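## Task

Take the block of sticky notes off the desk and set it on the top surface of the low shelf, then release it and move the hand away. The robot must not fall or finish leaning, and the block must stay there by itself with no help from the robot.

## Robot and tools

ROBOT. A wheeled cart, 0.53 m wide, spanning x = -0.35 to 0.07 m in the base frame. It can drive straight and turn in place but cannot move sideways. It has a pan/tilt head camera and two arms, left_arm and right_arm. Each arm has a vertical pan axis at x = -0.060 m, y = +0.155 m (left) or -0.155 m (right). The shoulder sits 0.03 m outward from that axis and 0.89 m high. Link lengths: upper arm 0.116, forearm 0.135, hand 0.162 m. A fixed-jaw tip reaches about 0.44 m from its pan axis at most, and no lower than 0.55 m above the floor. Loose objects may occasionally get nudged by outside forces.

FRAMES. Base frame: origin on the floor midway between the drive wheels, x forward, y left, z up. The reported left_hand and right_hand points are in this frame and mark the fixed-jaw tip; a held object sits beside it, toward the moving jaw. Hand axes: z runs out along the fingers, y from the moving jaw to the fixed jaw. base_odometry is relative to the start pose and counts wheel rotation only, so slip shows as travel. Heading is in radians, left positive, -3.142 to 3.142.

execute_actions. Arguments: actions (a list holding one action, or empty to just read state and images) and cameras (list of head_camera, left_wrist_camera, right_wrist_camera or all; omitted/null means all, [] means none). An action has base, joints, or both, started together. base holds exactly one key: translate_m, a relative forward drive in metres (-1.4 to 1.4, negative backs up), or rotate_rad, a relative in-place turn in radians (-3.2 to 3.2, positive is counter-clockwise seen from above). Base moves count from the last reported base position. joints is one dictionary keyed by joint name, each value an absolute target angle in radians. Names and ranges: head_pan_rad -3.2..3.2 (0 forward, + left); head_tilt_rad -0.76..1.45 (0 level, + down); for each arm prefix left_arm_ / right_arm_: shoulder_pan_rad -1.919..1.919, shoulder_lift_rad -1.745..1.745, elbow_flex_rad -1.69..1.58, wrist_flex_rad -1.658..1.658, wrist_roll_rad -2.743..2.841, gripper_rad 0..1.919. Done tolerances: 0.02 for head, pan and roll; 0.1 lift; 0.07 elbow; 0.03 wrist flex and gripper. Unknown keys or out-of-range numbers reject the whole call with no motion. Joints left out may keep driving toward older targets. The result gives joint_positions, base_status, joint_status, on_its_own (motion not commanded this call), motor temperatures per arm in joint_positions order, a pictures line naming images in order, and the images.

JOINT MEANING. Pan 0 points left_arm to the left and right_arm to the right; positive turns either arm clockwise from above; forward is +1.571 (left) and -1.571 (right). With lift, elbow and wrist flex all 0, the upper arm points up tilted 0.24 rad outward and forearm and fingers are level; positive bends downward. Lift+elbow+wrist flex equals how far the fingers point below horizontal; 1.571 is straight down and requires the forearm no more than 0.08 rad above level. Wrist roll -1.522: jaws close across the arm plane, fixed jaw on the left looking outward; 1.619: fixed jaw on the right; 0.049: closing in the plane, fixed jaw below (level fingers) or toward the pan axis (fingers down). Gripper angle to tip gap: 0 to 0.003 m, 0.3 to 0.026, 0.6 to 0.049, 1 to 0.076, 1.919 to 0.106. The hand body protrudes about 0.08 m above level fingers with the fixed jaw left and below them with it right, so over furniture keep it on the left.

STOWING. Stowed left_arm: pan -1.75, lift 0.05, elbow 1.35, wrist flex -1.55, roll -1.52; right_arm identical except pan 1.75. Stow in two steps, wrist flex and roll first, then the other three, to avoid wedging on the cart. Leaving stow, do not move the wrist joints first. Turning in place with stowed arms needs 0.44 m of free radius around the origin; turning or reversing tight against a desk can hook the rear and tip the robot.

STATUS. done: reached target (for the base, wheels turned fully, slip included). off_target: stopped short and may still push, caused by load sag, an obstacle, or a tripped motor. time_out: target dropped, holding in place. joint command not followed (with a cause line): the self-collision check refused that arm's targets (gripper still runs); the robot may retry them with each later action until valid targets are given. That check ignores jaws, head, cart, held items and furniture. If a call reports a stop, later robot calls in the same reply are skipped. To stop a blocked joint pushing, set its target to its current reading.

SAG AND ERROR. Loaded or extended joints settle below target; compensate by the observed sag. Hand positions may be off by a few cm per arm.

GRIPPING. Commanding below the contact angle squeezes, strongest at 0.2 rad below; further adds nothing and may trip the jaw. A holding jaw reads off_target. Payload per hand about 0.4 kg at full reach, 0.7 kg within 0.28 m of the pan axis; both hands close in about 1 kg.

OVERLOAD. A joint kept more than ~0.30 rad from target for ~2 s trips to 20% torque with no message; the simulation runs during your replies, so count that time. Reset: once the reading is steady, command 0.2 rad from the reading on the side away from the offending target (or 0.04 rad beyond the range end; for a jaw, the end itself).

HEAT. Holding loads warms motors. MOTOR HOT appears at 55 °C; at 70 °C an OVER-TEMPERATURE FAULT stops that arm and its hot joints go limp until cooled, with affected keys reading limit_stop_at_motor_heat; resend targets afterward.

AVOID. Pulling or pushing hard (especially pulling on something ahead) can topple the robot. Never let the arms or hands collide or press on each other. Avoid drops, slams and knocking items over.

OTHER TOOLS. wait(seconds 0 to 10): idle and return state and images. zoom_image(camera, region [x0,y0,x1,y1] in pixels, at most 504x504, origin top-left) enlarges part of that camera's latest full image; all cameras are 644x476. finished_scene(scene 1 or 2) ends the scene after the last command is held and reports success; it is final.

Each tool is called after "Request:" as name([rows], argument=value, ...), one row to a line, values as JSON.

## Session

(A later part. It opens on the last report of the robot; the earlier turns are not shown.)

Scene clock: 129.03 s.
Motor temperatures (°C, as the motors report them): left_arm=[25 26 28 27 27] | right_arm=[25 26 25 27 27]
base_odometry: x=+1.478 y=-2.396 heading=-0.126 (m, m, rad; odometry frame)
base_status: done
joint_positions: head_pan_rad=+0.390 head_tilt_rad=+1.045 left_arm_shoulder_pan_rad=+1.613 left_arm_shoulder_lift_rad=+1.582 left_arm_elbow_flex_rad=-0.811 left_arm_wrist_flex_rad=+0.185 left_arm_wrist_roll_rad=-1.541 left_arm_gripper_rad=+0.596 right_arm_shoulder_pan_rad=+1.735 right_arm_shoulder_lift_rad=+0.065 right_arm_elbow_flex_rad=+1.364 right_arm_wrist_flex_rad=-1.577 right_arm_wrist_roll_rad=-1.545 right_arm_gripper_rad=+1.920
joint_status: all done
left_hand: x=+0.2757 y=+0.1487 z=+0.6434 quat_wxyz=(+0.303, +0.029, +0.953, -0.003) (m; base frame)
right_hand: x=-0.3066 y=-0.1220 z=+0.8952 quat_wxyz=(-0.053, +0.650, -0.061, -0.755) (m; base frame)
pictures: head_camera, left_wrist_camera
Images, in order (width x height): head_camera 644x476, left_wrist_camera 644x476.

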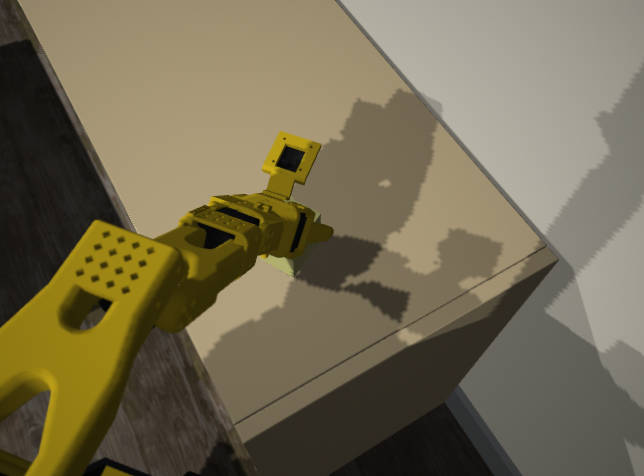

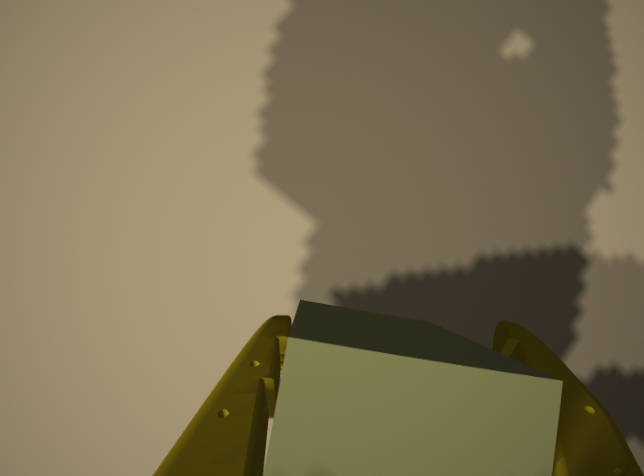

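Request:
execute_actions([
  {"joints":{"left_arm_shoulder_lift_rad":1.71,"left_arm_elbow_flex_rad":-0.91,"left_arm_wrist_flex_rad":0.08}},
], cameras=["head_camera"])

Request:
execute_actions([
  {"joints":{"left_arm_gripper_rad":1.2}},
], cameras=[])

Request:
execute_actions([
  {"joints":{"left_arm_shoulder_lift_rad":0.6},"base":{"translate_m":-0.12}},
], cameras=["head_camera"])

Scene clock: 134.77 s.
Motor temperatures (°C, as the motors report them): left_arm=[25 26 28 27 27] | right_arm=[25 26 25 27 27]
base_odometry: x=+1.478 y=-2.396 heading=-0.126 (m, m, rad; odometry frame)
base_status: not commanded
joint_positions: head_pan_rad=+0.390 head_tilt_rad=+1.045 left_arm_shoulder_pan_rad=+1.613 left_arm_shoulder_lift_rad=+1.701 left_arm_elbow_flex_rad=-0.902 left_arm_wrist_flex_rad=+0.087 left_arm_wrist_roll_rad=-1.541 left_arm_gripper_rad=+0.596 right_arm_shoulder_pan_rad=+1.735 right_arm_shoulder_lift_rad=+0.065 right_arm_elbow_flex_rad=+1.364 right_arm_wrist_flex_rad=-1.577 right_arm_wrist_roll_rad=-1.545 right_arm_gripper_rad=+1.920
joint_status: all done
left_hand: x=+0.2775 y=+0.1486 z=+0.6340 quat_wxyz=(+0.335, +0.029, +0.942, -0.004) (m; base frame)
right_hand: x=-0.3066 y=-0.1220 z=+0.8952 quat_wxyz=(-0.053, +0.650, -0.061, -0.755) (m; base frame)
pictures: head_camera
Images, in order (width x height): head_camera 644x476.

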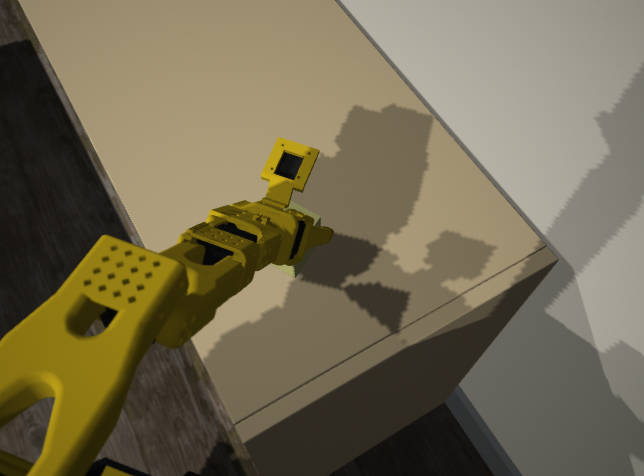

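Scene clock: 135.90 s.
Motor temperatures (°C, as the motors report them): left_arm=[25 26 28 27 27] | right_arm=[25 26 25 27 27]
base_odometry: x=+1.478 y=-2.396 heading=-0.126 (m, m, rad; odometry frame)
base_status: not commanded
joint_positions: head_pan_rad=+0.390 head_tilt_rad=+1.045 left_arm_shoulder_pan_rad=+1.613 left_arm_shoulder_lift_rad=+1.726 left_arm_elbow_flex_rad=-0.903 left_arm_wrist_flex_rad=+0.084 left_arm_wrist_roll_rad=-1.541 left_arm_gripper_rad=+1.191 right_arm_shoulder_pan_rad=+1.735 right_arm_shoulder_lift_rad=+0.065 right_arm_elbow_flex_rad=+1.364 right_arm_wrist_flex_rad=-1.577 right_arm_wrist_roll_rad=-1.545 right_arm_gripper_rad=+1.920
joint_status: all done
left_hand: x=+0.2718 y=+0.1489 z=+0.6271 quat_wxyz=(+0.326, +0.029, +0.945, -0.004) (m; base frame)
right_hand: x=-0.3066 y=-0.1220 z=+0.8952 quat_wxyz=(-0.053, +0.650, -0.061, -0.755) (m; base frame)
pictures: none
No camera images: the call's "cameras" was empty. Leave "cameras" out to get every camera's image.

Scene clock: 137.33 s.
Motor temperatures (°C, as the motors report them): left_arm=[25 26 28 27 27] | right_arm=[25 26 25 27 27]
base_odometry: x=+1.359 y=-2.381 heading=-0.126 (m, m, rad; odometry frame)
base_status: done
joint_positions: head_pan_rad=+0.390 head_tilt_rad=+1.045 left_arm_shoulder_pan_rad=+1.613 left_arm_shoulder_lift_rad=+0.670 left_arm_elbow_flex_rad=-0.903 left_arm_wrist_flex_rad=+0.084 left_arm_wrist_roll_rad=-1.541 left_arm_gripper_rad=+1.192 right_arm_shoulder_pan_rad=+1.735 right_arm_shoulder_lift_rad=+0.065 right_arm_elbow_flex_rad=+1.364 right_arm_wrist_flex_rad=-1.577 right_arm_wrist_roll_rad=-1.545 right_arm_gripper_rad=+1.920
joint_status: all done
left_hand: x=+0.3511 y=+0.1456 z=+1.0247 quat_wxyz=(+0.758, +0.020, +0.652, -0.009) (m; base frame)
right_hand: x=-0.3066 y=-0.1220 z=+0.8952 quat_wxyz=(-0.053, +0.650, -0.061, -0.755) (m; base frame)
pictures: head_camera
Images, in order (width x height): head_camera 644x476.

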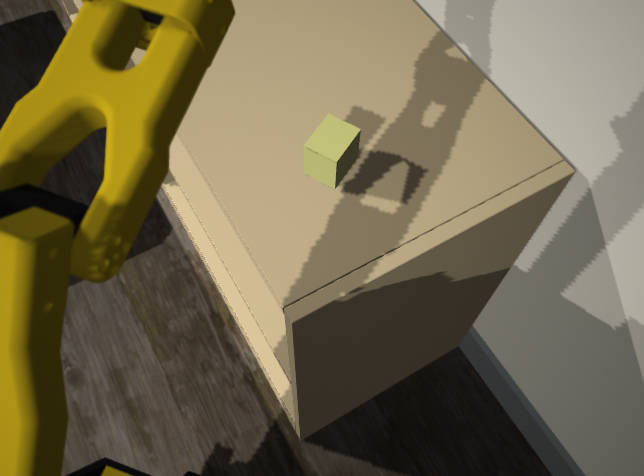

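Request:
finished_scene(scene=1)

The scene is finished: the task was done.


## Next scene

Take the small white block off the desk and set it on the top surface of the low shelf, then release it and move the hand away. The robot must not fall or finish leaning, and the block must stay there by itself with no help from the robot.

Request:
execute_actions([
  {"joints":{"head_tilt_rad":0.35}},
])

Scene clock: 1.03 s.
Motor temperatures (°C, as the motors report them): left_arm=[25 26 28 27 27] | right_arm=[25 26 25 27 27]
base_odometry: x=+0.000 y=+0.000 heading=+0.000 (m, m, rad; odometry frame)
base_status: not commanded
joint_positions: head_pan_rad=+0.034 head_tilt_rad=+0.343 left_arm_shoulder_pan_rad=-1.738 left_arm_shoulder_lift_rad=+0.005 left_arm_elbow_flex_rad=+1.402 left_arm_wrist_flex_rad=-1.544 left_arm_wrist_roll_rad=-1.541 left_arm_gripper_rad=+1.920 right_arm_shoulder_pan_rad=+1.735 right_arm_shoulder_lift_rad=+0.021 right_arm_elbow_flex_rad=+1.295 right_arm_wrist_flex_rad=-1.574 right_arm_wrist_roll_rad=-1.545 right_arm_gripper_rad=+1.920
joint_status: all done
left_hand: x=-0.3004 y=+0.1067 z=+0.8959 quat_wxyz=(-0.070, -0.655, -0.049, +0.750) (m; base frame)
right_hand: x=-0.3129 y=-0.1210 z=+0.9176 quat_wxyz=(-0.056, +0.608, -0.057, -0.790) (m; base frame)
pictures: head_camera, left_wrist_camera, right_wrist_camera
Images, in order (width x height): head_camera 644x476, left_wrist_camera 644x476, right_wrist_camera 644x476.

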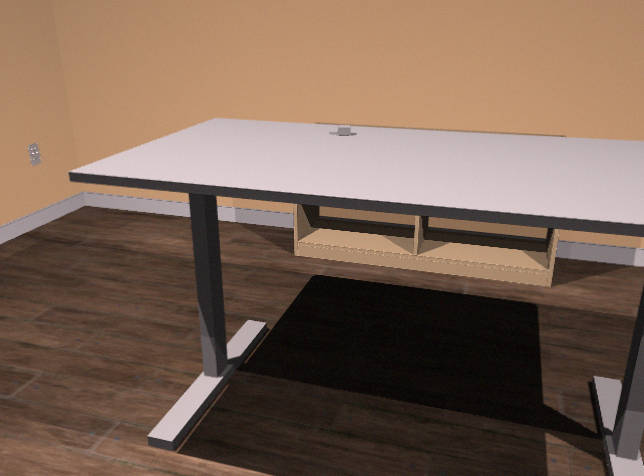

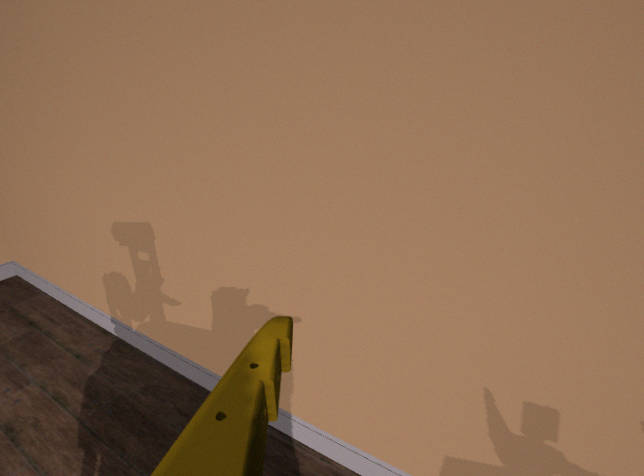

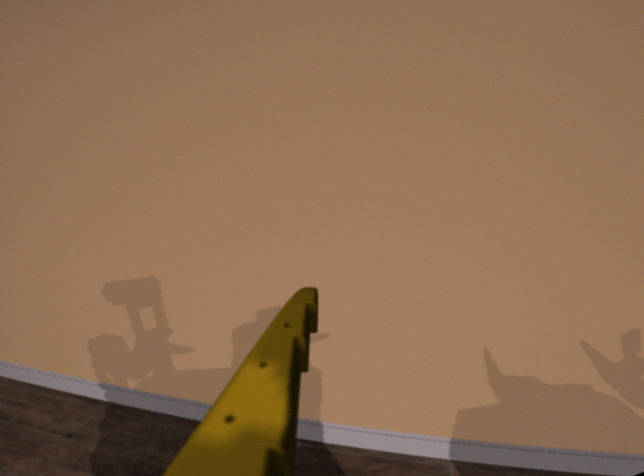

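Request:
execute_actions([
  {"base":{"rotate_rad":-0.88},"joints":{"head_pan_rad":0.3,"head_tilt_rad":0.5}},
], cameras=["head_camera"])

Request:
execute_actions([
  {"base":{"translate_m":1.4},"joints":{"head_pan_rad":1.0}},
], cameras=["head_camera"])

Scene clock: 7.43 s.
Motor temperatures (°C, as the motors report them): left_arm=[25 26 28 27 27] | right_arm=[25 26 25 27 27]
base_odometry: x=-0.001 y=+0.000 heading=-0.879 (m, m, rad; odometry frame)
base_status: done
joint_positions: head_pan_rad=+0.290 head_tilt_rad=+0.494 left_arm_shoulder_pan_rad=-1.738 left_arm_shoulder_lift_rad=+0.005 left_arm_elbow_flex_rad=+1.402 left_arm_wrist_flex_rad=-1.544 left_arm_wrist_roll_rad=-1.541 left_arm_gripper_rad=+1.920 right_arm_shoulder_pan_rad=+1.735 right_arm_shoulder_lift_rad=+0.021 right_arm_elbow_flex_rad=+1.295 right_arm_wrist_flex_rad=-1.574 right_arm_wrist_roll_rad=-1.545 right_arm_gripper_rad=+1.920
joint_status: all done
left_hand: x=-0.3004 y=+0.1067 z=+0.8959 quat_wxyz=(-0.070, -0.655, -0.049, +0.750) (m; base frame)
right_hand: x=-0.3129 y=-0.1210 z=+0.9176 quat_wxyz=(-0.056, +0.608, -0.057, -0.790) (m; base frame)
pictures: head_camera
Images, in order (width x height): head_camera 644x476.

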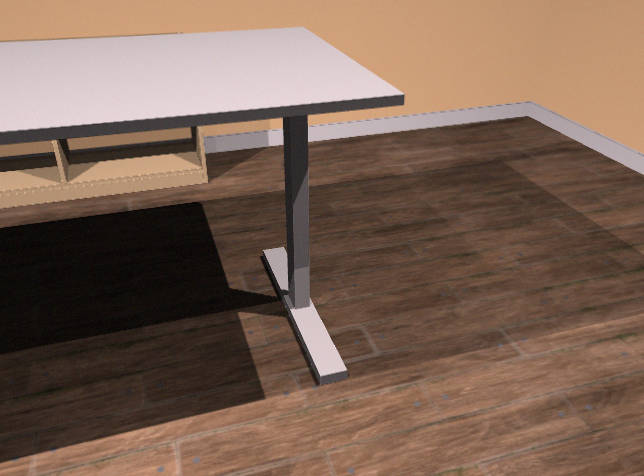

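Scene clock: 15.17 s.
Motor temperatures (°C, as the motors report them): left_arm=[25 26 28 27 27] | right_arm=[25 26 25 27 27]
base_odometry: x=+0.892 y=-1.076 heading=-0.870 (m, m, rad; odometry frame)
base_status: done
joint_positions: head_pan_rad=+0.990 head_tilt_rad=+0.495 left_arm_shoulder_pan_rad=-1.738 left_arm_shoulder_lift_rad=+0.005 left_arm_elbow_flex_rad=+1.404 left_arm_wrist_flex_rad=-1.544 left_arm_wrist_roll_rad=-1.541 left_arm_gripper_rad=+1.920 right_arm_shoulder_pan_rad=+1.735 right_arm_shoulder_lift_rad=+0.021 right_arm_elbow_flex_rad=+1.295 right_arm_wrist_flex_rad=-1.574 right_arm_wrist_roll_rad=-1.545 right_arm_gripper_rad=+1.920
joint_status: all done
left_hand: x=-0.3002 y=+0.1067 z=+0.8957 quat_wxyz=(-0.070, -0.656, -0.049, +0.750) (m; base frame)
right_hand: x=-0.3129 y=-0.1210 z=+0.9176 quat_wxyz=(-0.056, +0.608, -0.057, -0.790) (m; base frame)
pictures: head_camera
Images, in order (width x height): head_camera 644x476.

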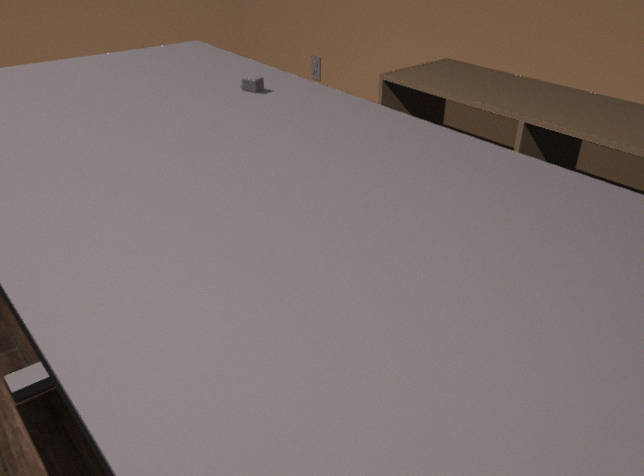

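Hit the corner and got turned. Back off.

Request:
execute_actions([
  {"base":{"translate_m":-0.35},"joints":{"head_pan_rad":0,"head_tilt_rad":0.5}},
], cameras=["head_camera"])

Scene clock: 21.63 s.
Motor temperatures (°C, as the motors report them): left_arm=[25 26 28 27 27] | right_arm=[25 26 25 27 27]
base_odometry: x=+0.665 y=-0.809 heading=-0.868 (m, m, rad; odometry frame)
base_status: done
joint_positions: head_pan_rad=+0.010 head_tilt_rad=+0.495 left_arm_shoulder_pan_rad=-1.738 left_arm_shoulder_lift_rad=+0.005 left_arm_elbow_flex_rad=+1.404 left_arm_wrist_flex_rad=-1.544 left_arm_wrist_roll_rad=-1.541 left_arm_gripper_rad=+1.920 right_arm_shoulder_pan_rad=+1.735 right_arm_shoulder_lift_rad=+0.021 right_arm_elbow_flex_rad=+1.295 right_arm_wrist_flex_rad=-1.574 right_arm_wrist_roll_rad=-1.545 right_arm_gripper_rad=+1.920
joint_status: all done
left_hand: x=-0.3002 y=+0.1067 z=+0.8957 quat_wxyz=(-0.070, -0.656, -0.049, +0.750) (m; base frame)
right_hand: x=-0.3129 y=-0.1210 z=+0.9176 quat_wxyz=(-0.056, +0.608, -0.057, -0.790) (m; base frame)
pictures: head_camera
Images, in order (width x height): head_camera 644x476.

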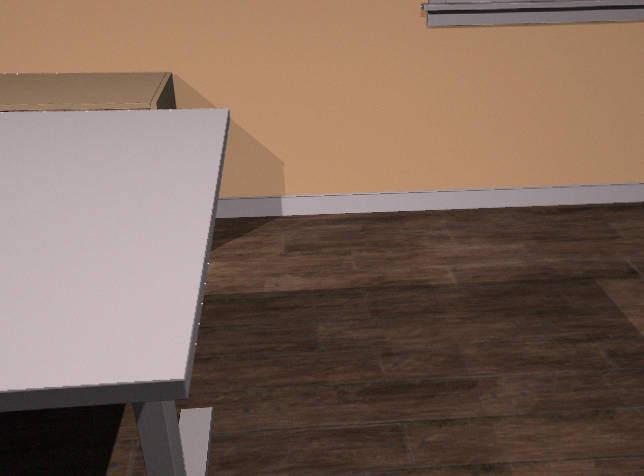

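Request:
execute_actions([
  {"base":{"rotate_rad":-0.7}},
], cameras=[])

Request:
execute_actions([
  {"base":{"translate_m":0.6}},
], cameras=[])

Request:
execute_actions([
  {"base":{"rotate_rad":0.72}},
], cameras=[])

Request:
execute_actions([
  {"base":{"translate_m":1.13},"joints":{"head_pan_rad":1.64,"left_arm_shoulder_pan_rad":1.5,"left_arm_shoulder_lift_rad":-0.8,"left_arm_elbow_flex_rad":0.3}},
], cameras=["head_camera"])

Scene clock: 28.90 s.
Motor temperatures (°C, as the motors report them): left_arm=[25 26 28 27 27] | right_arm=[25 26 25 27 27]
base_odometry: x=+0.665 y=-0.808 heading=-1.567 (m, m, rad; odometry frame)
base_status: done
joint_positions: head_pan_rad=+0.010 head_tilt_rad=+0.495 left_arm_shoulder_pan_rad=-1.738 left_arm_shoulder_lift_rad=+0.005 left_arm_elbow_flex_rad=+1.404 left_arm_wrist_flex_rad=-1.544 left_arm_wrist_roll_rad=-1.541 left_arm_gripper_rad=+1.920 right_arm_shoulder_pan_rad=+1.735 right_arm_shoulder_lift_rad=+0.021 right_arm_elbow_flex_rad=+1.295 right_arm_wrist_flex_rad=-1.574 right_arm_wrist_roll_rad=-1.545 right_arm_gripper_rad=+1.920
joint_status: not commanded
left_hand: x=-0.3002 y=+0.1067 z=+0.8957 quat_wxyz=(-0.070, -0.656, -0.049, +0.750) (m; base frame)
right_hand: x=-0.3129 y=-0.1210 z=+0.9176 quat_wxyz=(-0.056, +0.608, -0.057, -0.790) (m; base frame)
pictures: none
No camera images: the call's "cameras" was empty. Leave "cameras" out to get every camera's image.

Scene clock: 32.73 s.
Motor temperatures (°C, as the motors report them): left_arm=[25 26 28 27 27] | right_arm=[25 26 25 27 27]
base_odometry: x=+0.666 y=-1.409 heading=-1.568 (m, m, rad; odometry frame)
base_status: done
joint_positions: head_pan_rad=+0.010 head_tilt_rad=+0.495 left_arm_shoulder_pan_rad=-1.738 left_arm_shoulder_lift_rad=+0.005 left_arm_elbow_flex_rad=+1.404 left_arm_wrist_flex_rad=-1.544 left_arm_wrist_roll_rad=-1.541 left_arm_gripper_rad=+1.920 right_arm_shoulder_pan_rad=+1.735 right_arm_shoulder_lift_rad=+0.021 right_arm_elbow_flex_rad=+1.295 right_arm_wrist_flex_rad=-1.574 right_arm_wrist_roll_rad=-1.545 right_arm_gripper_rad=+1.920
joint_status: not commanded
left_hand: x=-0.3002 y=+0.1067 z=+0.8957 quat_wxyz=(-0.070, -0.656, -0.049, +0.750) (m; base frame)
right_hand: x=-0.3129 y=-0.1210 z=+0.9176 quat_wxyz=(-0.056, +0.608, -0.057, -0.790) (m; base frame)
pictures: none
No camera images: the call's "cameras" was empty. Leave "cameras" out to get every camera's image.

Scene clock: 34.33 s.
Motor temperatures (°C, as the motors report them): left_arm=[25 26 28 27 27] | right_arm=[25 26 25 27 27]
base_odometry: x=+0.665 y=-1.408 heading=-0.849 (m, m, rad; odometry frame)
base_status: done
joint_positions: head_pan_rad=+0.010 head_tilt_rad=+0.495 left_arm_shoulder_pan_rad=-1.738 left_arm_shoulder_lift_rad=+0.005 left_arm_elbow_flex_rad=+1.404 left_arm_wrist_flex_rad=-1.544 left_arm_wrist_roll_rad=-1.541 left_arm_gripper_rad=+1.920 right_arm_shoulder_pan_rad=+1.735 right_arm_shoulder_lift_rad=+0.021 right_arm_elbow_flex_rad=+1.295 right_arm_wrist_flex_rad=-1.574 right_arm_wrist_roll_rad=-1.545 right_arm_gripper_rad=+1.920
joint_status: not commanded
left_hand: x=-0.3002 y=+0.1067 z=+0.8957 quat_wxyz=(-0.070, -0.656, -0.049, +0.750) (m; base frame)
right_hand: x=-0.3129 y=-0.1210 z=+0.9176 quat_wxyz=(-0.056, +0.608, -0.057, -0.790) (m; base frame)
pictures: none
No camera images: the call's "cameras" was empty. Leave "cameras" out to get every camera's image.

Scene clock: 40.90 s.
Motor temperatures (°C, as the motors report them): left_arm=[25 26 28 27 27] | right_arm=[25 26 25 27 27]
base_odometry: x=+1.413 y=-2.255 heading=-0.849 (m, m, rad; odometry frame)
base_status: done
joint_positions: head_pan_rad=+1.630 head_tilt_rad=+0.495 left_arm_shoulder_pan_rad=+1.491 left_arm_shoulder_lift_rad=-0.788 left_arm_elbow_flex_rad=+0.322 left_arm_wrist_flex_rad=-1.544 left_arm_wrist_roll_rad=-1.541 left_arm_gripper_rad=+1.920 right_arm_shoulder_pan_rad=+1.735 right_arm_shoulder_lift_rad=+0.021 right_arm_elbow_flex_rad=+1.295 right_arm_wrist_flex_rad=-1.574 right_arm_wrist_roll_rad=-1.545 right_arm_gripper_rad=+1.920
joint_status: all done
left_hand: x=-0.0403 y=+0.1643 z=+1.2038 quat_wxyz=(+0.975, +0.007, -0.217, +0.048) (m; base frame)
right_hand: x=-0.3129 y=-0.1210 z=+0.9176 quat_wxyz=(-0.056, +0.608, -0.057, -0.790) (m; base frame)
pictures: head_camera
Images, in order (width x height): head_camera 644x476.

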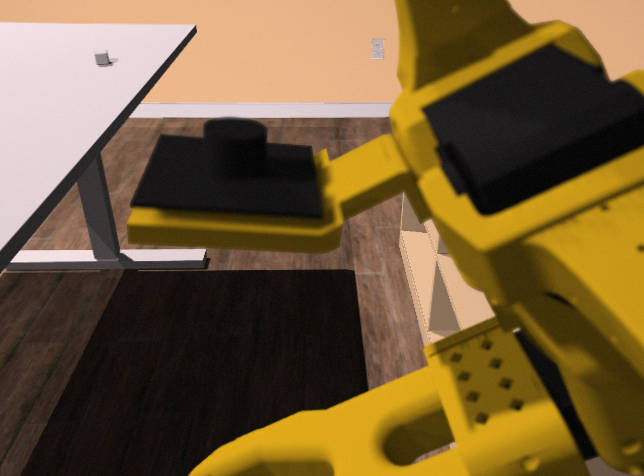

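Request:
execute_actions([
  {"base":{"rotate_rad":1.68},"joints":{"head_pan_rad":0,"left_arm_shoulder_pan_rad":0,"left_arm_wrist_flex_rad":1.2,"left_arm_gripper_rad":1.0}},
], cameras=["head_camera"])

Scene clock: 47.10 s.
Motor temperatures (°C, as the motors report them): left_arm=[25 26 28 27 27] | right_arm=[25 26 25 27 27]
base_odometry: x=+1.412 y=-2.255 heading=+0.830 (m, m, rad; odometry frame)
base_status: done
joint_positions: head_pan_rad=+0.010 head_tilt_rad=+0.495 left_arm_shoulder_pan_rad=+0.008 left_arm_shoulder_lift_rad=-0.788 left_arm_elbow_flex_rad=+0.322 left_arm_wrist_flex_rad=+1.198 left_arm_wrist_roll_rad=-1.541 left_arm_gripper_rad=+1.010 right_arm_shoulder_pan_rad=+1.735 right_arm_shoulder_lift_rad=+0.021 right_arm_elbow_flex_rad=+1.295 right_arm_wrist_flex_rad=-1.574 right_arm_wrist_roll_rad=-1.545 right_arm_gripper_rad=+1.920
joint_status: all done
left_hand: x=-0.0661 y=+0.3629 z=+0.9511 quat_wxyz=(+0.286, -0.637, +0.654, +0.290) (m; base frame)
right_hand: x=-0.3129 y=-0.1210 z=+0.9176 quat_wxyz=(-0.056, +0.608, -0.057, -0.790) (m; base frame)
pictures: head_camera
Images, in order (width x height): head_camera 644x476.

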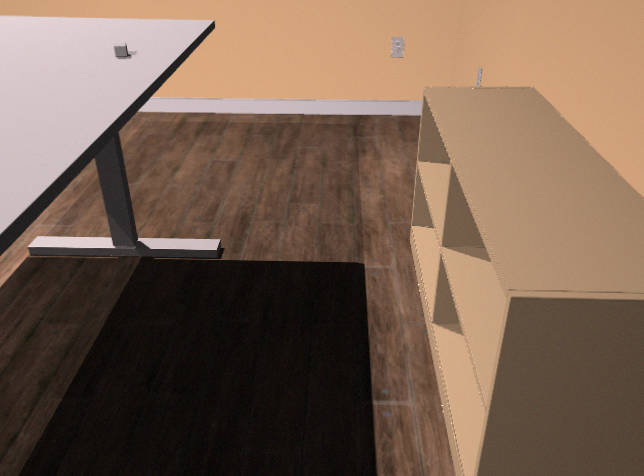

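Request:
execute_actions([
  {"base":{"translate_m":1.4},"joints":{"head_pan_rad":1.1,"head_tilt_rad":0.65}},
])

Scene clock: 57.63 s.
Motor temperatures (°C, as the motors report them): left_arm=[25 26 28 27 27] | right_arm=[25 26 25 27 27]
base_odometry: x=+2.357 y=-1.222 heading=+0.828 (m, m, rad; odometry frame)
base_status: done
joint_positions: head_pan_rad=+1.090 head_tilt_rad=+0.644 left_arm_shoulder_pan_rad=+0.008 left_arm_shoulder_lift_rad=-0.788 left_arm_elbow_flex_rad=+0.322 left_arm_wrist_flex_rad=+1.198 left_arm_wrist_roll_rad=-1.541 left_arm_gripper_rad=+1.010 right_arm_shoulder_pan_rad=+1.735 right_arm_shoulder_lift_rad=+0.021 right_arm_elbow_flex_rad=+1.295 right_arm_wrist_flex_rad=-1.574 right_arm_wrist_roll_rad=-1.545 right_arm_gripper_rad=+1.920
joint_status: all done
left_hand: x=-0.0661 y=+0.3629 z=+0.9511 quat_wxyz=(+0.286, -0.637, +0.654, +0.290) (m; base frame)
right_hand: x=-0.3129 y=-0.1210 z=+0.9176 quat_wxyz=(-0.056, +0.608, -0.057, -0.790) (m; base frame)
pictures: head_camera, left_wrist_camera, right_wrist_camera
Images, in order (width x height): head_camera 644x476, left_wrist_camera 644x476, right_wrist_camera 644x476.

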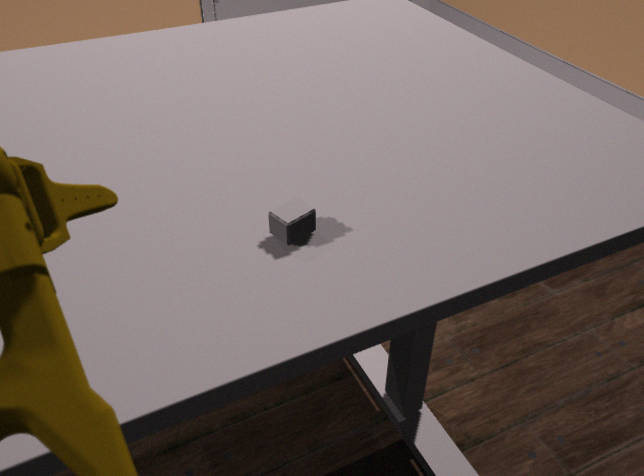

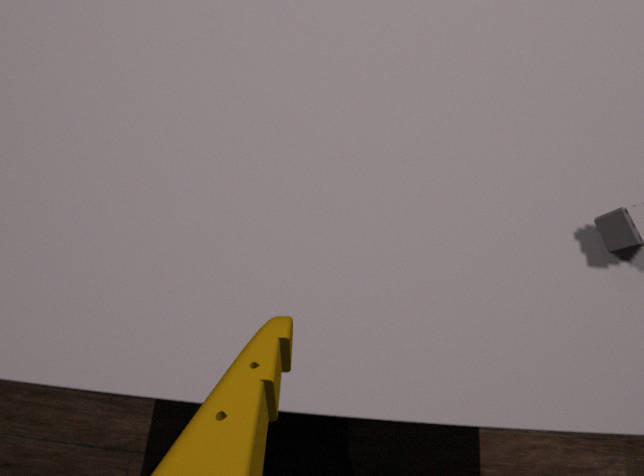

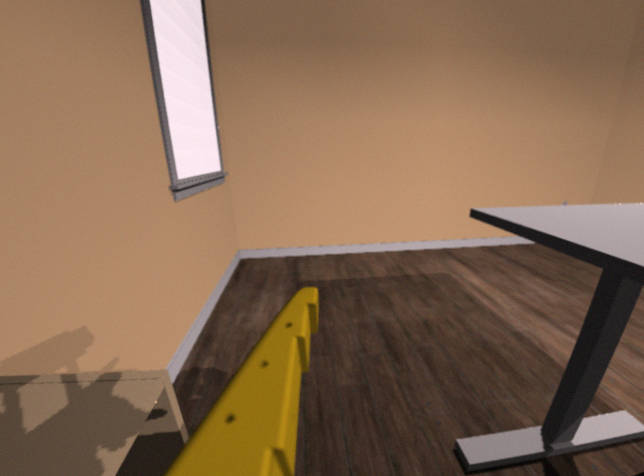

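Request:
execute_actions([
  {"base":{"translate_m":0.28},"joints":{"head_pan_rad":1.7,"left_arm_shoulder_pan_rad":-0.27,"left_arm_shoulder_lift_rad":0,"left_arm_elbow_flex_rad":-0.13,"left_arm_wrist_flex_rad":1.1}},
], cameras=["head_camera","left_wrist_camera"])

Scene clock: 64.43 s.
Motor temperatures (°C, as the motors report them): left_arm=[25 26 28 27 27] | right_arm=[25 26 25 27 27]
base_odometry: x=+2.547 y=-1.015 heading=+0.826 (m, m, rad; odometry frame)
base_status: done
joint_positions: head_pan_rad=+1.690 head_tilt_rad=+0.644 left_arm_shoulder_pan_rad=-0.262 left_arm_shoulder_lift_rad=+0.008 left_arm_elbow_flex_rad=-0.096 left_arm_wrist_flex_rad=+1.112 left_arm_wrist_roll_rad=-1.541 left_arm_gripper_rad=+1.010 right_arm_shoulder_pan_rad=+1.735 right_arm_shoulder_lift_rad=+0.021 right_arm_elbow_flex_rad=+1.295 right_arm_wrist_flex_rad=-1.574 right_arm_wrist_roll_rad=-1.545 right_arm_gripper_rad=+1.920
joint_status: all done
left_hand: x=-0.1391 y=+0.4202 z=+0.8863 quat_wxyz=(+0.163, -0.758, +0.593, +0.216) (m; base frame)
right_hand: x=-0.3129 y=-0.1210 z=+0.9176 quat_wxyz=(-0.056, +0.608, -0.057, -0.790) (m; base frame)
pictures: head_camera, left_wrist_camera
Images, in order (width x height): head_camera 644x476, left_wrist_camera 644x476.

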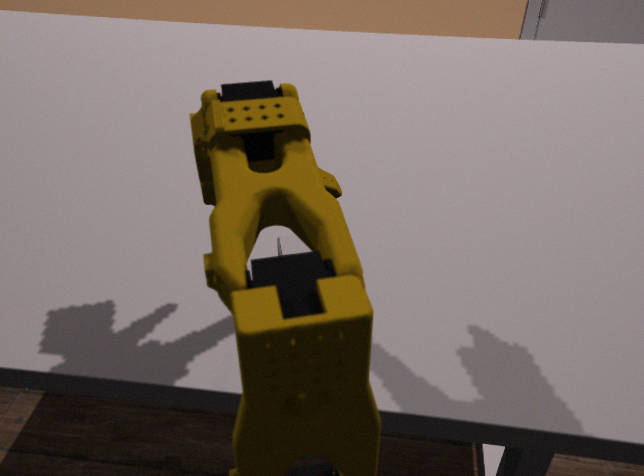

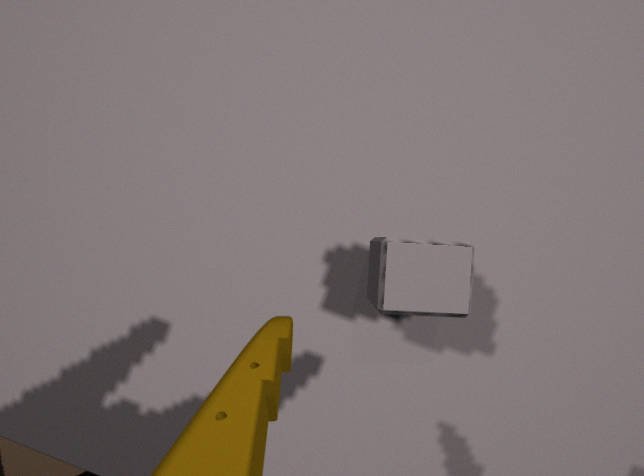

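Request:
execute_actions([
  {"joints":{"left_arm_shoulder_pan_rad":-0.19,"left_arm_shoulder_lift_rad":0.22,"left_arm_elbow_flex_rad":-0.1,"left_arm_wrist_flex_rad":0.85}},
], cameras=["left_wrist_camera"])

Scene clock: 68.10 s.
Motor temperatures (°C, as the motors report them): left_arm=[25 26 28 27 27] | right_arm=[25 26 25 27 27]
base_odometry: x=+2.547 y=-1.015 heading=+0.826 (m, m, rad; odometry frame)
base_status: not commanded
joint_positions: head_pan_rad=+1.690 head_tilt_rad=+0.644 left_arm_shoulder_pan_rad=-0.199 left_arm_shoulder_lift_rad=+0.230 left_arm_elbow_flex_rad=-0.093 left_arm_wrist_flex_rad=+0.860 left_arm_wrist_roll_rad=-1.541 left_arm_gripper_rad=+1.010 right_arm_shoulder_pan_rad=+1.735 right_arm_shoulder_lift_rad=+0.021 right_arm_elbow_flex_rad=+1.295 right_arm_wrist_flex_rad=-1.574 right_arm_wrist_roll_rad=-1.545 right_arm_gripper_rad=+1.920
joint_status: all done
left_hand: x=-0.1278 y=+0.4522 z=+0.8491 quat_wxyz=(+0.177, -0.736, +0.614, +0.221) (m; base frame)
right_hand: x=-0.3129 y=-0.1210 z=+0.9176 quat_wxyz=(-0.056, +0.608, -0.057, -0.790) (m; base frame)
pictures: left_wrist_camera
Images, in order (width x height): left_wrist_camera 644x476.

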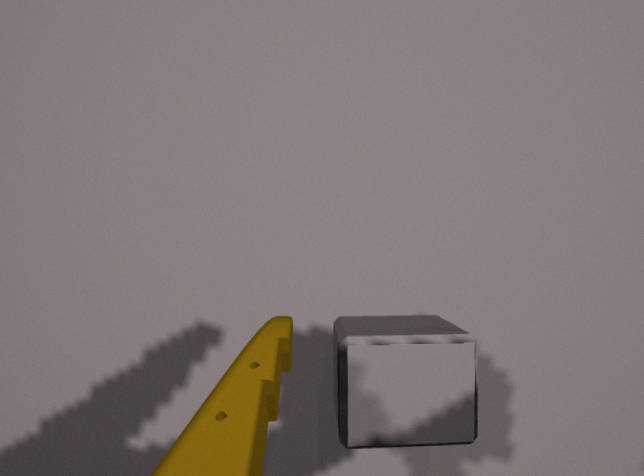

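Request:
execute_actions([
  {"joints":{"left_arm_shoulder_pan_rad":-0.155,"left_arm_elbow_flex_rad":0.0}},
], cameras=["left_wrist_camera"])

Request:
execute_actions([
  {"joints":{"left_arm_gripper_rad":0.2}},
], cameras=["left_wrist_camera"])

Request:
execute_actions([
  {"joints":{"left_arm_shoulder_lift_rad":-0.2}},
], cameras=["left_wrist_camera"])

Scene clock: 79.03 s.
Motor temperatures (°C, as the motors report them): left_arm=[25 26 28 27 27] | right_arm=[25 26 25 27 27]
base_odometry: x=+2.547 y=-1.015 heading=+0.826 (m, m, rad; odometry frame)
base_status: not commanded
joint_positions: head_pan_rad=+1.690 head_tilt_rad=+0.644 left_arm_shoulder_pan_rad=-0.164 left_arm_shoulder_lift_rad=+0.230 left_arm_elbow_flex_rad=+0.003 left_arm_wrist_flex_rad=+0.860 left_arm_wrist_roll_rad=-1.541 left_arm_gripper_rad=+1.010 right_arm_shoulder_pan_rad=+1.735 right_arm_shoulder_lift_rad=+0.021 right_arm_elbow_flex_rad=+1.295 right_arm_wrist_flex_rad=-1.574 right_arm_wrist_roll_rad=-1.545 right_arm_gripper_rad=+1.920
joint_status: all done
left_hand: x=-0.1148 y=+0.4393 z=+0.8284 quat_wxyz=(+0.151, -0.735, +0.636, +0.182) (m; base frame)
right_hand: x=-0.3129 y=-0.1210 z=+0.9176 quat_wxyz=(-0.056, +0.608, -0.057, -0.790) (m; base frame)
pictures: left_wrist_camera
Images, in order (width x height): left_wrist_camera 644x476.

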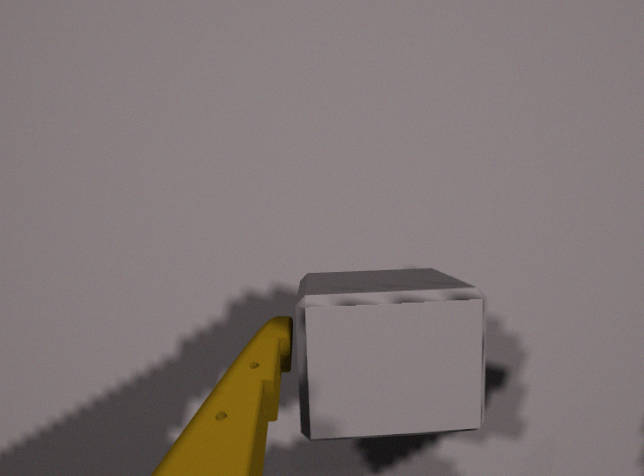

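Scene clock: 79.97 s.
Motor temperatures (°C, as the motors report them): left_arm=[25 26 28 27 27] | right_arm=[25 26 25 27 27]
base_odometry: x=+2.547 y=-1.015 heading=+0.826 (m, m, rad; odometry frame)
base_status: not commanded
joint_positions: head_pan_rad=+1.690 head_tilt_rad=+0.644 left_arm_shoulder_pan_rad=-0.164 left_arm_shoulder_lift_rad=+0.230 left_arm_elbow_flex_rad=+0.003 left_arm_wrist_flex_rad=+0.860 left_arm_wrist_roll_rad=-1.541 left_arm_gripper_rad=+0.449 right_arm_shoulder_pan_rad=+1.735 right_arm_shoulder_lift_rad=+0.021 right_arm_elbow_flex_rad=+1.295 right_arm_wrist_flex_rad=-1.574 right_arm_wrist_roll_rad=-1.545 right_arm_gripper_rad=+1.920
joint_status: left_arm_gripper_rad off_target (ended at +0.449, target +0.200)
left_hand: x=-0.1148 y=+0.4393 z=+0.8284 quat_wxyz=(+0.151, -0.735, +0.636, +0.182) (m; base frame)
right_hand: x=-0.3129 y=-0.1210 z=+0.9176 quat_wxyz=(-0.056, +0.608, -0.057, -0.790) (m; base frame)
pictures: left_wrist_camera
Images, in order (width x height): left_wrist_camera 644x476.

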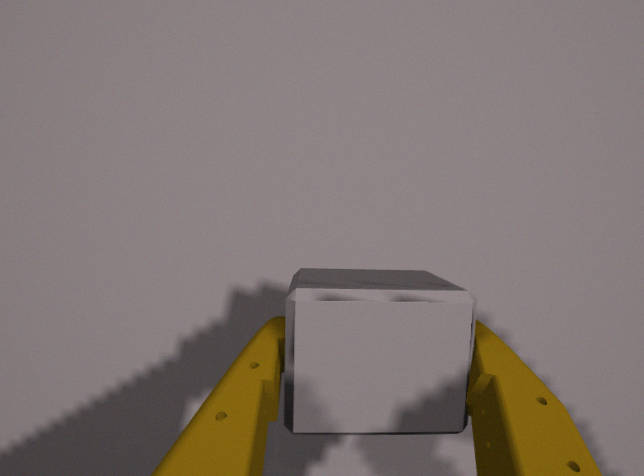

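Scene clock: 81.00 s.
Motor temperatures (°C, as the motors report them): left_arm=[25 26 28 27 27] | right_arm=[25 26 25 27 27]
base_odometry: x=+2.547 y=-1.015 heading=+0.826 (m, m, rad; odometry frame)
base_status: not commanded
joint_positions: head_pan_rad=+1.690 head_tilt_rad=+0.644 left_arm_shoulder_pan_rad=-0.164 left_arm_shoulder_lift_rad=-0.149 left_arm_elbow_flex_rad=+0.006 left_arm_wrist_flex_rad=+0.860 left_arm_wrist_roll_rad=-1.541 left_arm_gripper_rad=+0.449 right_arm_shoulder_pan_rad=+1.735 right_arm_shoulder_lift_rad=+0.021 right_arm_elbow_flex_rad=+1.295 right_arm_wrist_flex_rad=-1.574 right_arm_wrist_roll_rad=-1.545 right_arm_gripper_rad=+1.920
joint_status: all done
left_hand: x=-0.1157 y=+0.4449 z=+0.9281 quat_wxyz=(+0.265, -0.689, +0.595, +0.318) (m; base frame)
right_hand: x=-0.3129 y=-0.1210 z=+0.9176 quat_wxyz=(-0.056, +0.608, -0.057, -0.790) (m; base frame)
pictures: left_wrist_camera
Images, in order (width x height): left_wrist_camera 644x476.

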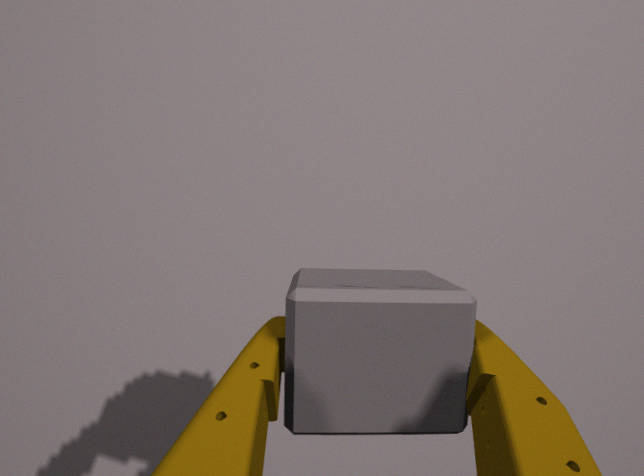

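Request:
execute_actions([
  {"base":{"translate_m":-1.4},"joints":{"left_arm_shoulder_pan_rad":1.6,"left_arm_gripper_rad":0.25,"head_pan_rad":0.2,"head_tilt_rad":0.75}},
], cameras=["head_camera"])

Request:
execute_actions([
  {"base":{"rotate_rad":-0.72}},
], cameras=["head_camera"])

Scene clock: 95.90 s.
Motor temperatures (°C, as the motors report them): left_arm=[25 26 28 27 27] | right_arm=[25 26 25 27 27]
base_odometry: x=+1.596 y=-2.043 heading=+0.824 (m, m, rad; odometry frame)
base_status: done
joint_positions: head_pan_rad=+0.210 head_tilt_rad=+0.745 left_arm_shoulder_pan_rad=+1.591 left_arm_shoulder_lift_rad=-0.150 left_arm_elbow_flex_rad=+0.006 left_arm_wrist_flex_rad=+0.860 left_arm_wrist_roll_rad=-1.541 left_arm_gripper_rad=+0.449 right_arm_shoulder_pan_rad=+1.735 right_arm_shoulder_lift_rad=+0.021 right_arm_elbow_flex_rad=+1.295 right_arm_wrist_flex_rad=-1.574 right_arm_wrist_roll_rad=-1.545 right_arm_gripper_rad=+1.920
joint_status: left_arm_gripper_rad off_target (ended at +0.449, target +0.250); the others done
left_hand: x=+0.2351 y=+0.1567 z=+0.9285 quat_wxyz=(+0.414, +0.018, +0.910, +0.000) (m; base frame)
right_hand: x=-0.3129 y=-0.1210 z=+0.9176 quat_wxyz=(-0.056, +0.608, -0.057, -0.790) (m; base frame)
pictures: head_camera
Images, in order (width x height): head_camera 644x476.

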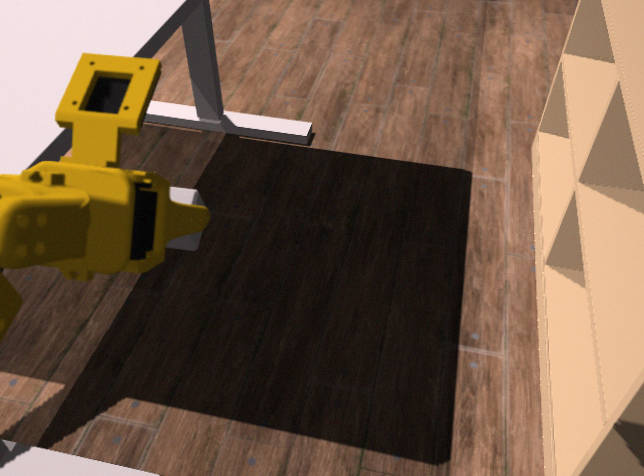

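Scene clock: 97.50 s.
Motor temperatures (°C, as the motors report them): left_arm=[25 26 28 27 27] | right_arm=[25 26 25 27 27]
base_odometry: x=+1.596 y=-2.044 heading=+0.105 (m, m, rad; odometry frame)
base_status: done
joint_positions: head_pan_rad=+0.210 head_tilt_rad=+0.745 left_arm_shoulder_pan_rad=+1.593 left_arm_shoulder_lift_rad=-0.150 left_arm_elbow_flex_rad=+0.006 left_arm_wrist_flex_rad=+0.860 left_arm_wrist_roll_rad=-1.541 left_arm_gripper_rad=+0.449 right_arm_shoulder_pan_rad=+1.735 right_arm_shoulder_lift_rad=+0.021 right_arm_elbow_flex_rad=+1.295 right_arm_wrist_flex_rad=-1.574 right_arm_wrist_roll_rad=-1.545 right_arm_gripper_rad=+1.920
joint_status: not commanded
left_hand: x=+0.2351 y=+0.1563 z=+0.9285 quat_wxyz=(+0.414, +0.019, +0.910, -0.001) (m; base frame)
right_hand: x=-0.3129 y=-0.1210 z=+0.9176 quat_wxyz=(-0.056, +0.608, -0.057, -0.790) (m; base frame)
pictures: head_camera
Images, in order (width x height): head_camera 644x476.

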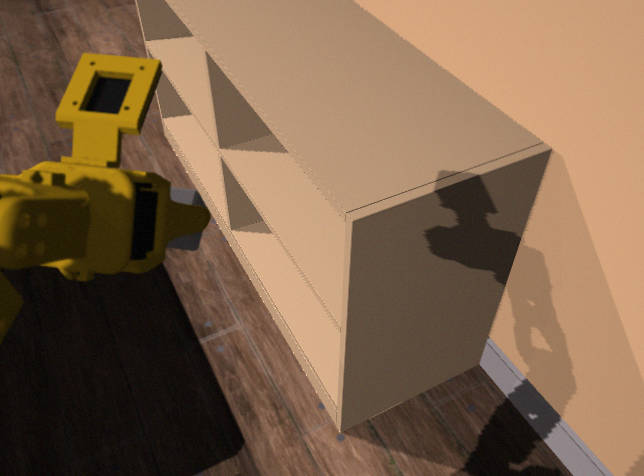

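Request:
execute_actions([
  {"base":{"translate_m":0.55},"joints":{"left_arm_shoulder_pan_rad":1.82,"left_arm_shoulder_lift_rad":1.3,"left_arm_elbow_flex_rad":-0.7,"left_arm_wrist_flex_rad":0.4,"head_tilt_rad":1.05}},
], cameras=["head_camera"])

Request:
execute_actions([
  {"joints":{"left_arm_shoulder_lift_rad":1.71,"left_arm_elbow_flex_rad":-1.0,"left_arm_wrist_flex_rad":0.28}},
], cameras=["head_camera","left_wrist_camera"])

Scene clock: 105.40 s.
Motor temperatures (°C, as the motors report them): left_arm=[25 26 28 27 27] | right_arm=[25 26 25 27 27]
base_odometry: x=+2.143 y=-1.987 heading=+0.104 (m, m, rad; odometry frame)
base_status: done
joint_positions: head_pan_rad=+0.210 head_tilt_rad=+1.045 left_arm_shoulder_pan_rad=+1.810 left_arm_shoulder_lift_rad=+1.321 left_arm_elbow_flex_rad=-0.670 left_arm_wrist_flex_rad=+0.411 left_arm_wrist_roll_rad=-1.541 left_arm_gripper_rad=+0.449 right_arm_shoulder_pan_rad=+1.735 right_arm_shoulder_lift_rad=+0.021 right_arm_elbow_flex_rad=+1.295 right_arm_wrist_flex_rad=-1.574 right_arm_wrist_roll_rad=-1.545 right_arm_gripper_rad=+1.920
joint_status: all done
left_hand: x=+0.2673 y=+0.0830 z=+0.6769 quat_wxyz=(+0.250, +0.125, +0.960, -0.028) (m; base frame)
right_hand: x=-0.3129 y=-0.1210 z=+0.9176 quat_wxyz=(-0.056, +0.608, -0.057, -0.790) (m; base frame)
pictures: head_camera
Images, in order (width x height): head_camera 644x476.

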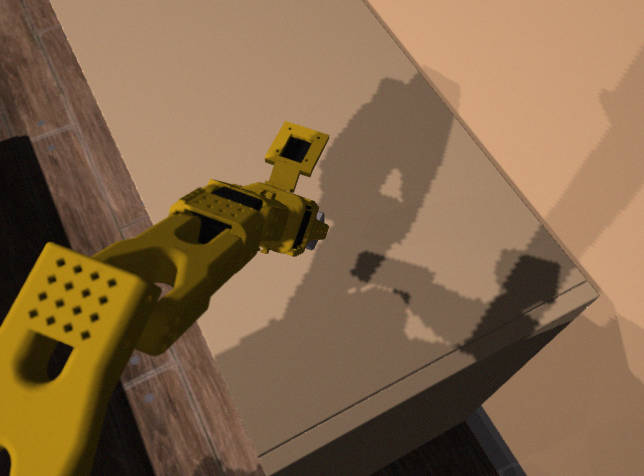

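Scene clock: 106.40 s.
Motor temperatures (°C, as the motors report them): left_arm=[25 26 28 27 27] | right_arm=[25 26 25 27 27]
base_odometry: x=+2.143 y=-1.987 heading=+0.104 (m, m, rad; odometry frame)
base_status: not commanded
joint_positions: head_pan_rad=+0.210 head_tilt_rad=+1.045 left_arm_shoulder_pan_rad=+1.812 left_arm_shoulder_lift_rad=+1.711 left_arm_elbow_flex_rad=-0.981 left_arm_wrist_flex_rad=+0.286 left_arm_wrist_roll_rad=-1.541 left_arm_gripper_rad=+0.449 right_arm_shoulder_pan_rad=+1.735 right_arm_shoulder_lift_rad=+0.021 right_arm_elbow_flex_rad=+1.295 right_arm_wrist_flex_rad=-1.574 right_arm_wrist_roll_rad=-1.545 right_arm_gripper_rad=+1.920
joint_status: all done
left_hand: x=+0.2590 y=+0.0845 z=+0.6281 quat_wxyz=(+0.272, +0.125, +0.954, -0.030) (m; base frame)
right_hand: x=-0.3129 y=-0.1210 z=+0.9176 quat_wxyz=(-0.056, +0.608, -0.057, -0.790) (m; base frame)
pictures: head_camera, left_wrist_camera
Images, in order (width x height): head_camera 644x476, left_wrist_camera 644x476.

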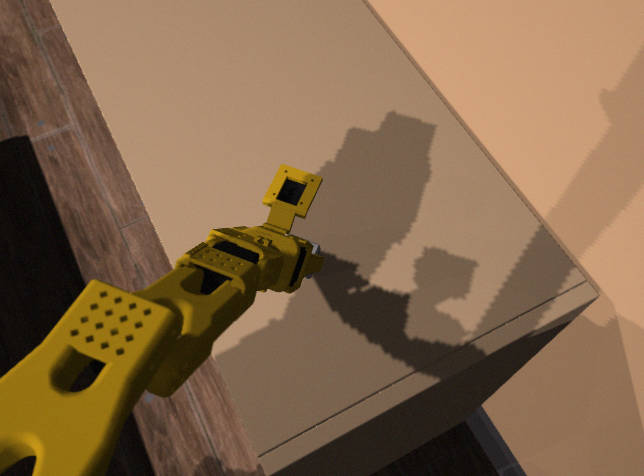

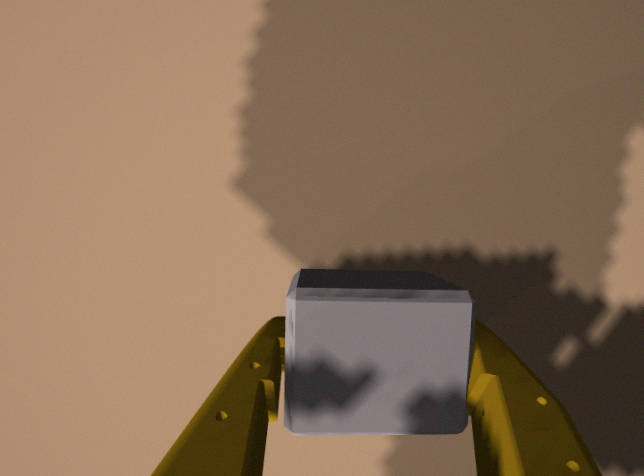

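Request:
execute_actions([
  {"joints":{"left_arm_gripper_rad":1.0}},
], cameras=[])

Request:
execute_actions([
  {"joints":{"left_arm_shoulder_lift_rad":0.6,"left_arm_shoulder_pan_rad":1.6},"base":{"translate_m":-0.12}},
], cameras=["head_camera"])

Scene clock: 111.50 s.
Motor temperatures (°C, as the motors report them): left_arm=[25 26 28 27 27] | right_arm=[25 26 25 27 27]
base_odometry: x=+2.143 y=-1.987 heading=+0.104 (m, m, rad; odometry frame)
base_status: not commanded
joint_positions: head_pan_rad=+0.210 head_tilt_rad=+1.045 left_arm_shoulder_pan_rad=+1.812 left_arm_shoulder_lift_rad=+1.724 left_arm_elbow_flex_rad=-0.981 left_arm_wrist_flex_rad=+0.286 left_arm_wrist_roll_rad=-1.541 left_arm_gripper_rad=+0.989 right_arm_shoulder_pan_rad=+1.735 right_arm_shoulder_lift_rad=+0.021 right_arm_elbow_flex_rad=+1.295 right_arm_wrist_flex_rad=-1.574 right_arm_wrist_roll_rad=-1.545 right_arm_gripper_rad=+1.920
joint_status: all done
left_hand: x=+0.2554 y=+0.0854 z=+0.6241 quat_wxyz=(+0.266, +0.125, +0.955, -0.030) (m; base frame)
right_hand: x=-0.3129 y=-0.1210 z=+0.9176 quat_wxyz=(-0.056, +0.608, -0.057, -0.790) (m; base frame)
pictures: none
No camera images: the call's "cameras" was empty. Leave "cameras" out to get every camera's image.

Scene clock: 112.93 s.
Motor temperatures (°C, as the motors report them): left_arm=[25 26 28 27 27] | right_arm=[25 26 25 27 27]
base_odometry: x=+2.023 y=-2.000 heading=+0.103 (m, m, rad; odometry frame)
base_status: done
joint_positions: head_pan_rad=+0.210 head_tilt_rad=+1.045 left_arm_shoulder_pan_rad=+1.608 left_arm_shoulder_lift_rad=+0.670 left_arm_elbow_flex_rad=-0.981 left_arm_wrist_flex_rad=+0.286 left_arm_wrist_roll_rad=-1.541 left_arm_gripper_rad=+0.990 right_arm_shoulder_pan_rad=+1.735 right_arm_shoulder_lift_rad=+0.021 right_arm_elbow_flex_rad=+1.295 right_arm_wrist_flex_rad=-1.574 right_arm_wrist_roll_rad=-1.545 right_arm_gripper_rad=+1.920
joint_status: all done
left_hand: x=+0.3496 y=+0.1475 z=+1.0149 quat_wxyz=(+0.716, +0.020, +0.698, -0.007) (m; base frame)
right_hand: x=-0.3129 y=-0.1210 z=+0.9176 quat_wxyz=(-0.056, +0.608, -0.057, -0.790) (m; base frame)
pictures: head_camera
Images, in order (width x height): head_camera 644x476.

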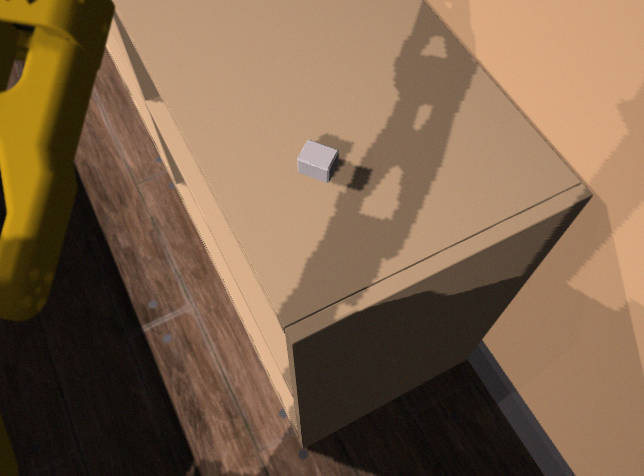

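Request:
finished_scene(scene=2)

The scene is finished: the task was done.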